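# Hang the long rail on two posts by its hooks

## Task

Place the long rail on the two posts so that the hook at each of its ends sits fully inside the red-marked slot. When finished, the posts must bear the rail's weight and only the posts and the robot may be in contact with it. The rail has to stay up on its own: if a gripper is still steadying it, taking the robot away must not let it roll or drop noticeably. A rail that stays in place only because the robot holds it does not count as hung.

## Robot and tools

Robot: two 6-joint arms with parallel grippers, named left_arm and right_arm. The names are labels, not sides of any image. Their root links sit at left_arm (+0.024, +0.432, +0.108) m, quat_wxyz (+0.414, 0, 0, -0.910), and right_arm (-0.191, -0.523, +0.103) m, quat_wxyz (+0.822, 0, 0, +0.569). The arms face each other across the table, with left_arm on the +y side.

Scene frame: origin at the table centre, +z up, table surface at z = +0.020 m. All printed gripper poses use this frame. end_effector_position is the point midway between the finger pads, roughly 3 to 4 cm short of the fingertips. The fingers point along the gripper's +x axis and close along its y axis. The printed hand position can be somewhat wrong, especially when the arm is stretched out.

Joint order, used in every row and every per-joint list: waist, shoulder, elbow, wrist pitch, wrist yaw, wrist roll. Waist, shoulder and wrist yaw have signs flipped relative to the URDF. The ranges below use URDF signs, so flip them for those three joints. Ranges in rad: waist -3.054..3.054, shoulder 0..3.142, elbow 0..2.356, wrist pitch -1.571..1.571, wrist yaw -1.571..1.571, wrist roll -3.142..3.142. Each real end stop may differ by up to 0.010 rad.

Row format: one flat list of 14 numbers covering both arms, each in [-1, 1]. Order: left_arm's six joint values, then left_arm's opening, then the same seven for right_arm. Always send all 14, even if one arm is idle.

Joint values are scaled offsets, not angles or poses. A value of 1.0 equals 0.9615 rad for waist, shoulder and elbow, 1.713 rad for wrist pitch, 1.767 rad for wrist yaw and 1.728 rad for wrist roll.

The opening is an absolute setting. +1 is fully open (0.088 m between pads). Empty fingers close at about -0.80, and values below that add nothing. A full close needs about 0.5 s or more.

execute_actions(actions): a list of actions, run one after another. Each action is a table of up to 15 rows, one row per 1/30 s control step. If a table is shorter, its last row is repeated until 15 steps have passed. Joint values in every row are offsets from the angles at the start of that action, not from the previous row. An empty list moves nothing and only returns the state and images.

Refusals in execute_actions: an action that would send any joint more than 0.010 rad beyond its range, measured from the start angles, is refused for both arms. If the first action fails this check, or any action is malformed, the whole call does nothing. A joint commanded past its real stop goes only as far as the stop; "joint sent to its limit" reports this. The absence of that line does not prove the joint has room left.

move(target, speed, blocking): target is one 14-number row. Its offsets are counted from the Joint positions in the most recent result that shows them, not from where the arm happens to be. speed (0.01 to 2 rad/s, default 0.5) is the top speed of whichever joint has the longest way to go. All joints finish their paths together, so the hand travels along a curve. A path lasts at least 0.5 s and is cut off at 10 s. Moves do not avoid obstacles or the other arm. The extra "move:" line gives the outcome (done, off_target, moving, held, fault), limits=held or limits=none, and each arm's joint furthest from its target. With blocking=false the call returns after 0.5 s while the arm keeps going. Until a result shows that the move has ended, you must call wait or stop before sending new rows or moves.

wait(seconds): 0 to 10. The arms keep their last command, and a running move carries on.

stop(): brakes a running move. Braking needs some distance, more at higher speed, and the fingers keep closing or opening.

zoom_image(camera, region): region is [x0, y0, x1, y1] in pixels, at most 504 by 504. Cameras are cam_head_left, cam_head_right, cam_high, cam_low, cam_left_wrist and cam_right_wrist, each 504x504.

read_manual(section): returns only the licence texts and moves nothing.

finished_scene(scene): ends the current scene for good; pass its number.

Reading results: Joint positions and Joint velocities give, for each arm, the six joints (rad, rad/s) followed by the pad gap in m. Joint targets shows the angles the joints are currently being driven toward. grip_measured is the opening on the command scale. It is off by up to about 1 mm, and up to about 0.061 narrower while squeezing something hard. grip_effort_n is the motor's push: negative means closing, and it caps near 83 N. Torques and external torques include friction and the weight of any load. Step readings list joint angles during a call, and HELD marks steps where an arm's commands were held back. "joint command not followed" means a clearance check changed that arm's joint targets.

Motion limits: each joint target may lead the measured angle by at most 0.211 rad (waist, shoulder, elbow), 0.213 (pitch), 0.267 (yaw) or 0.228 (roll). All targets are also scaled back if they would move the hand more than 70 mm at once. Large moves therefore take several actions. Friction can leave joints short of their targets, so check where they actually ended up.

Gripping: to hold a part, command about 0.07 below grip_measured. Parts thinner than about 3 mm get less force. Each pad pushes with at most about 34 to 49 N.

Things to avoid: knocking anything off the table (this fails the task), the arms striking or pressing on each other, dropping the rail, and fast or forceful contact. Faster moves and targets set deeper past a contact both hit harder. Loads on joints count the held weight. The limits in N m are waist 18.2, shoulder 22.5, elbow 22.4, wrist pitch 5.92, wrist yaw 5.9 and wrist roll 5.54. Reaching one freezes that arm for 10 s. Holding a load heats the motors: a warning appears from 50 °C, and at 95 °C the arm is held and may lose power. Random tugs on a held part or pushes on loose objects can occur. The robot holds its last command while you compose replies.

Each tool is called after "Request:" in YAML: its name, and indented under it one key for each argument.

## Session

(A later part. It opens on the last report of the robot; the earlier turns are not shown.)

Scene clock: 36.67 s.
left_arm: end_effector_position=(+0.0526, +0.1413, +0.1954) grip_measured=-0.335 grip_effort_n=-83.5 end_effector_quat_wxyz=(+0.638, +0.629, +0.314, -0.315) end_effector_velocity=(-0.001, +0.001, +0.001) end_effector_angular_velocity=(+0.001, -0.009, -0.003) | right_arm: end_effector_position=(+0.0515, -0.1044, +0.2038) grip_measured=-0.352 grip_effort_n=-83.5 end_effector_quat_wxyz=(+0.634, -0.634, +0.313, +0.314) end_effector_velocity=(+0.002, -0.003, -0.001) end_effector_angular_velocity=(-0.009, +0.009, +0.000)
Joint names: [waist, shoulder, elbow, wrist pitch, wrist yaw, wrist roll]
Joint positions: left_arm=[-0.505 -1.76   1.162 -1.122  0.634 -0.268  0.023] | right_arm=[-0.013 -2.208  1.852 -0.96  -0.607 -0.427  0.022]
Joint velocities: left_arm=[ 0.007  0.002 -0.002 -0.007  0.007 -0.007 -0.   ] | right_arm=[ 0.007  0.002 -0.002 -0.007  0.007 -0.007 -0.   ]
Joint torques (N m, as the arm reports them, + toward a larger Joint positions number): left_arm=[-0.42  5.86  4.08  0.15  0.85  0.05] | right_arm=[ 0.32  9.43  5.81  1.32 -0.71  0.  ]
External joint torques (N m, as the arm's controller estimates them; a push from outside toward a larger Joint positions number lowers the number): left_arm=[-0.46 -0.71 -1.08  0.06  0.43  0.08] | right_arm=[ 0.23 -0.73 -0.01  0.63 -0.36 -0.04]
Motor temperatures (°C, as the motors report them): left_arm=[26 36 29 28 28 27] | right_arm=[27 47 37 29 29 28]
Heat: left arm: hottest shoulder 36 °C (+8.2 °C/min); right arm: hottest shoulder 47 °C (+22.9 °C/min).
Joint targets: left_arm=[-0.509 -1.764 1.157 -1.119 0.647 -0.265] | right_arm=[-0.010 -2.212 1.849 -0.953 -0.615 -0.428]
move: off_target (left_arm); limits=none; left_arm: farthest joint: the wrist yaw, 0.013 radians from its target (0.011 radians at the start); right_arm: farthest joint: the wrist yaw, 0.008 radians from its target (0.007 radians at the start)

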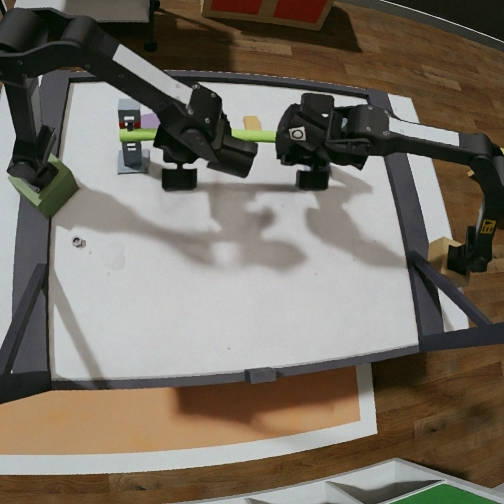

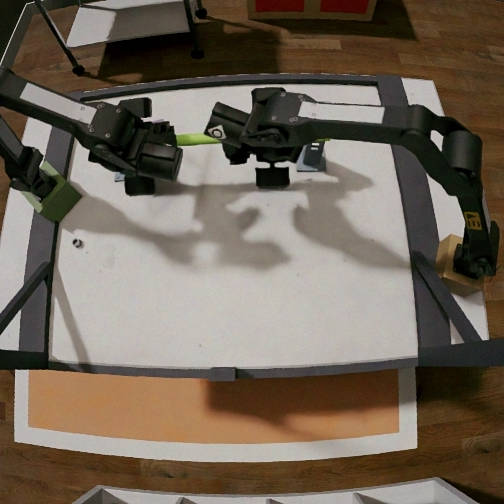

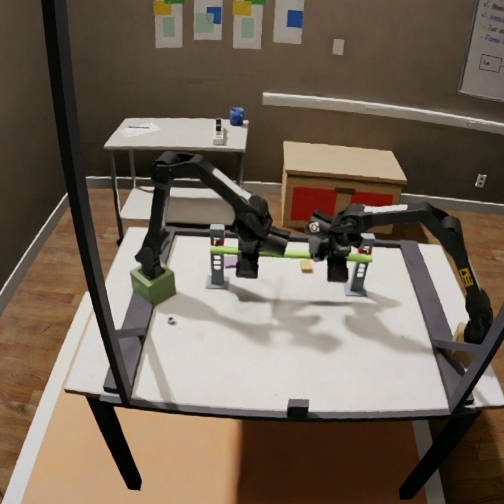

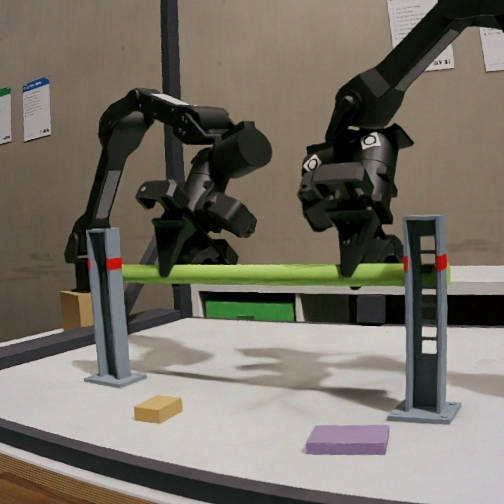

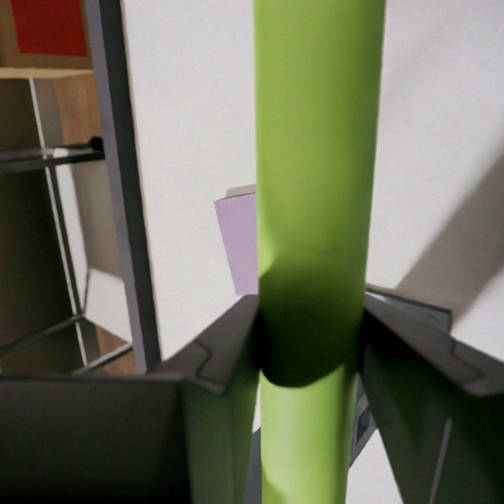

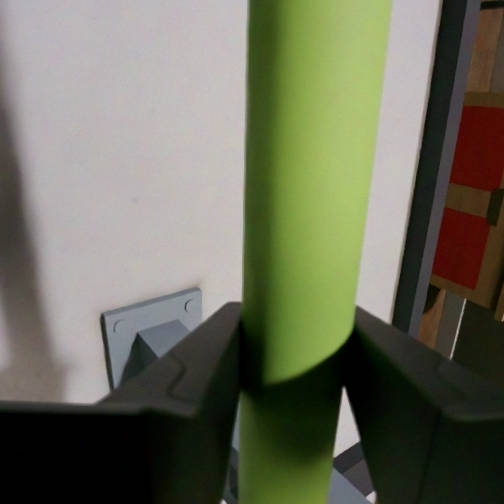

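Nearly seated; open slowly (the lower finger eases the tube down).

Request:
execute_actions:
  actions:
    - [[0,0,0,0,0,0,-0.36,0,0,0,0,0,0,-0.37],[0,0,0,0,0,0,-0.33,0,0,0,0,0,0,-0.34],[0,0,0,0,0,0,-0.3,0,0,0,0,0,0,-0.31],[0,0,0,0,0,0,-0.28,0,0,0,0,0,0,-0.29],[0,0,0,0,0,0,-0.26,0,0,0,0,0,0,-0.27],[0,0,0,0,0,0,-0.24,0,0,0,0,0,0,-0.25],[0,0,0,0,0,0,-0.22,0,0,0,0,0,0,-0.23],[0,0,0,0,0,0,-0.2,0,0,0,0,0,0,-0.21],[0,0,0,0,0,0,-0.18,0,0,0,0,0,0,-0.19],[0,0,0,0,0,0,-0.16,0,0,0,0,0,0,-0.17],[0,0,0,0,0,0,-0.14,0,0,0,0,0,0,-0.15],[0,0,0,0,0,0,-0.12,0,0,0,0,0,0,-0.13],[0,0,0,0,0,0,-0.1,0,0,0,0,0,0,-0.11],[0,0,0,0,0,0,-0.08,0,0,0,0,0,0,-0.09],[0,0,0,0,0,0,-0.06,0,0,0,0,0,0,-0.07]]
    - [[0,0,0,0,0,0,-0.03,0,0,0,0,0,0,-0.04],[0,0,0,0,0,0,0,0,0,0,0,0,0,0],[0,0,0,0,0,0,0.04,0,0,0,0,0,0,0.04],[0,0,0,0,0,0,0.08,0,0,0,0,0,0,0.08],[0,0,0,0,0,0,0.14,0,0,0,0,0,0,0.14],[0,0,0,0,0,0,0.2,0,0,0,0,0,0,0.2],[0,0,0,0,0,0,0.3,0,0,0,0,0,0,0.3],[0,0,0,0,0,0,0.5,0,0,0,0,0,0,0.5]]

Request:
zoom_image:
  camera: "cam_low"
  region: [60, 200, 480, 330]

Request:
zoom_image:
  camera: "cam_high"
  region: [200, 220, 400, 290]

Scene clock: 39.53 s.
left_arm: end_effector_position=(+0.0522, +0.1414, +0.1952) grip_measured=+0.476 grip_effort_n=17.4 end_effector_quat_wxyz=(+0.638, +0.628, +0.315, -0.315) end_effector_velocity=(+0.001, +0.002, +0.001) end_effector_angular_velocity=(+0.010, -0.009, -0.009) | right_arm: end_effector_position=(+0.0505, -0.1040, +0.2034) grip_measured=+0.475 grip_effort_n=15.1 end_effector_quat_wxyz=(+0.633, -0.633, +0.314, +0.316) end_effector_velocity=(-0.000, -0.002, -0.001) end_effector_angular_velocity=(-0.009, +0.009, +0.005)
Joint names: [waist, shoulder, elbow, wrist pitch, wrist yaw, wrist roll]
Joint positions: left_arm=[-0.505 -1.76   1.162 -1.122  0.632 -0.27   0.062] | right_arm=[-0.015 -2.208  1.851 -0.96  -0.604 -0.426  0.062]
Joint velocities: left_arm=[ 0.002  0.002 -0.002 -0.007  0.007  0.007  0.011] | right_arm=[ 0.002  0.002 -0.002 -0.007  0.007 -0.007  0.012]
Joint torques (N m, as the arm reports them, + toward a larger Joint positions number): left_arm=[ 0.01  6.24  4.41 -0.05  0.41 -0.06] | right_arm=[-0.02 10.09  6.07  0.89 -0.39  0.04]
External joint torques (N m, as the arm's controller estimates them; a push from outside toward a larger Joint positions number lowers the number): left_arm=[ 0.   -0.27 -0.7  -0.14 -0.01 -0.03] | right_arm=[-0.02 -0.12  0.18  0.18 -0.04  0.01]
External joint torques at the end of the 1st action: left_arm=[-0.27 -0.34 -0.67 -0.16  0.05  0.02] | right_arm=[ 0.11  0.12  0.49  0.21 -0.16  0.  ]
Motor temperatures (°C, as the motors report them): left_arm=[26 36 29 28 28 27] | right_arm=[27 48 37 29 29 28]
Heat: left arm: hottest shoulder 36 °C (+7.6 °C/min); right arm: hottest shoulder 48 °C (+22.8 °C/min).
Joint targets: left_arm=[-0.505 -1.760 1.162 -1.122 0.632 -0.270] | right_arm=[-0.015 -2.208 1.851 -0.960 -0.604 -0.426]
Step readings (joint positions; steps 1 to 15: 1st action; 16 to 30: 2nd action):
0: left_arm=[-0.505 -1.760 1.162 -1.122 0.634 -0.268] | right_arm=[-0.013 -2.208 1.851 -0.960 -0.607 -0.427]
1: left_arm=[-0.505 -1.760 1.162 -1.122 0.634 -0.269] | right_arm=[-0.013 -2.208 1.851 -0.960 -0.607 -0.427]
2: left_arm=[-0.505 -1.760 1.162 -1.122 0.634 -0.269] | right_arm=[-0.013 -2.208 1.851 -0.960 -0.607 -0.427]
4: left_arm=[-0.505 -1.760 1.162 -1.122 0.634 -0.270] | right_arm=[-0.013 -2.208 1.851 -0.960 -0.606 -0.426]
8: left_arm=[-0.505 -1.760 1.162 -1.122 0.632 -0.270] | right_arm=[-0.013 -2.208 1.851 -0.960 -0.604 -0.426]
15: left_arm=[-0.505 -1.760 1.162 -1.122 0.632 -0.270] | right_arm=[-0.015 -2.208 1.851 -0.960 -0.604 -0.426]
16: left_arm=[-0.505 -1.760 1.162 -1.122 0.632 -0.270] | right_arm=[-0.015 -2.208 1.851 -0.960 -0.604 -0.426]
17: left_arm=[-0.505 -1.760 1.162 -1.122 0.632 -0.270] | right_arm=[-0.015 -2.208 1.851 -0.960 -0.604 -0.426]
19: left_arm=[-0.505 -1.760 1.162 -1.122 0.632 -0.270] | right_arm=[-0.015 -2.208 1.851 -0.960 -0.604 -0.426]
23: left_arm=[-0.505 -1.760 1.162 -1.122 0.632 -0.270] | right_arm=[-0.015 -2.208 1.851 -0.960 -0.604 -0.426]
30: Joint positions above

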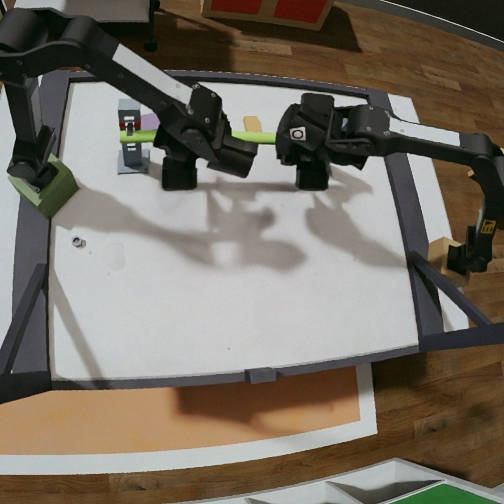

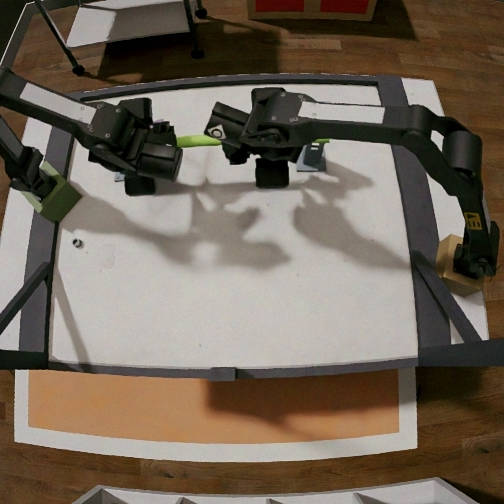

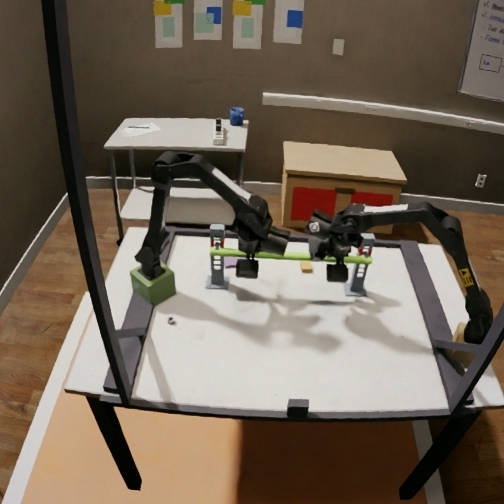

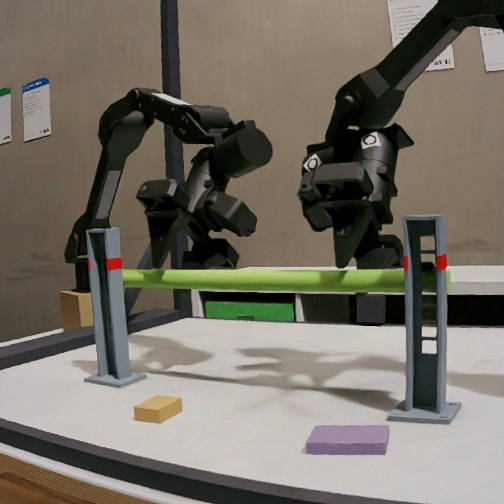

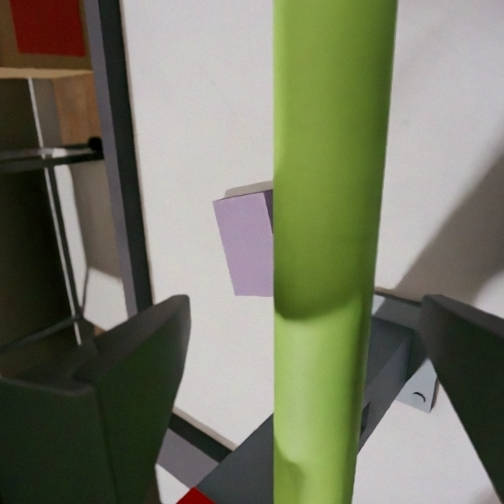

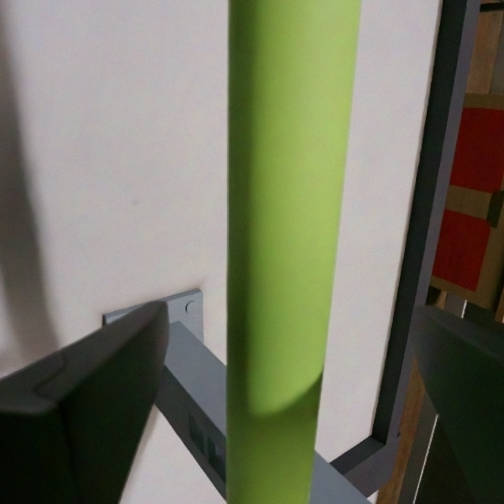

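Region (60, 200, 480, 330) of cam_low's 504x504 image, scaled by 1.200, with more detail than that image has; it fills the top 156 rows of this view, and the rest is white.

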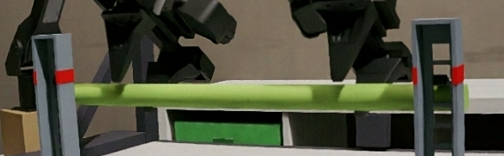

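Region (200, 220, 400, 290) of cam_high's 504x504 image, scaled by 2.520, with more detail than that image has; it fills the top 176 rows of this view, and the rest is white.

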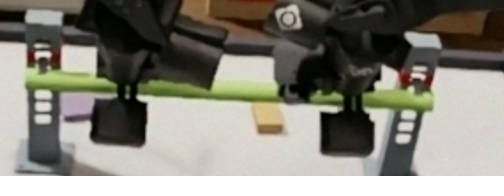

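Request:
finished_scene:
  scene: 2

The scene is finished: the task was done.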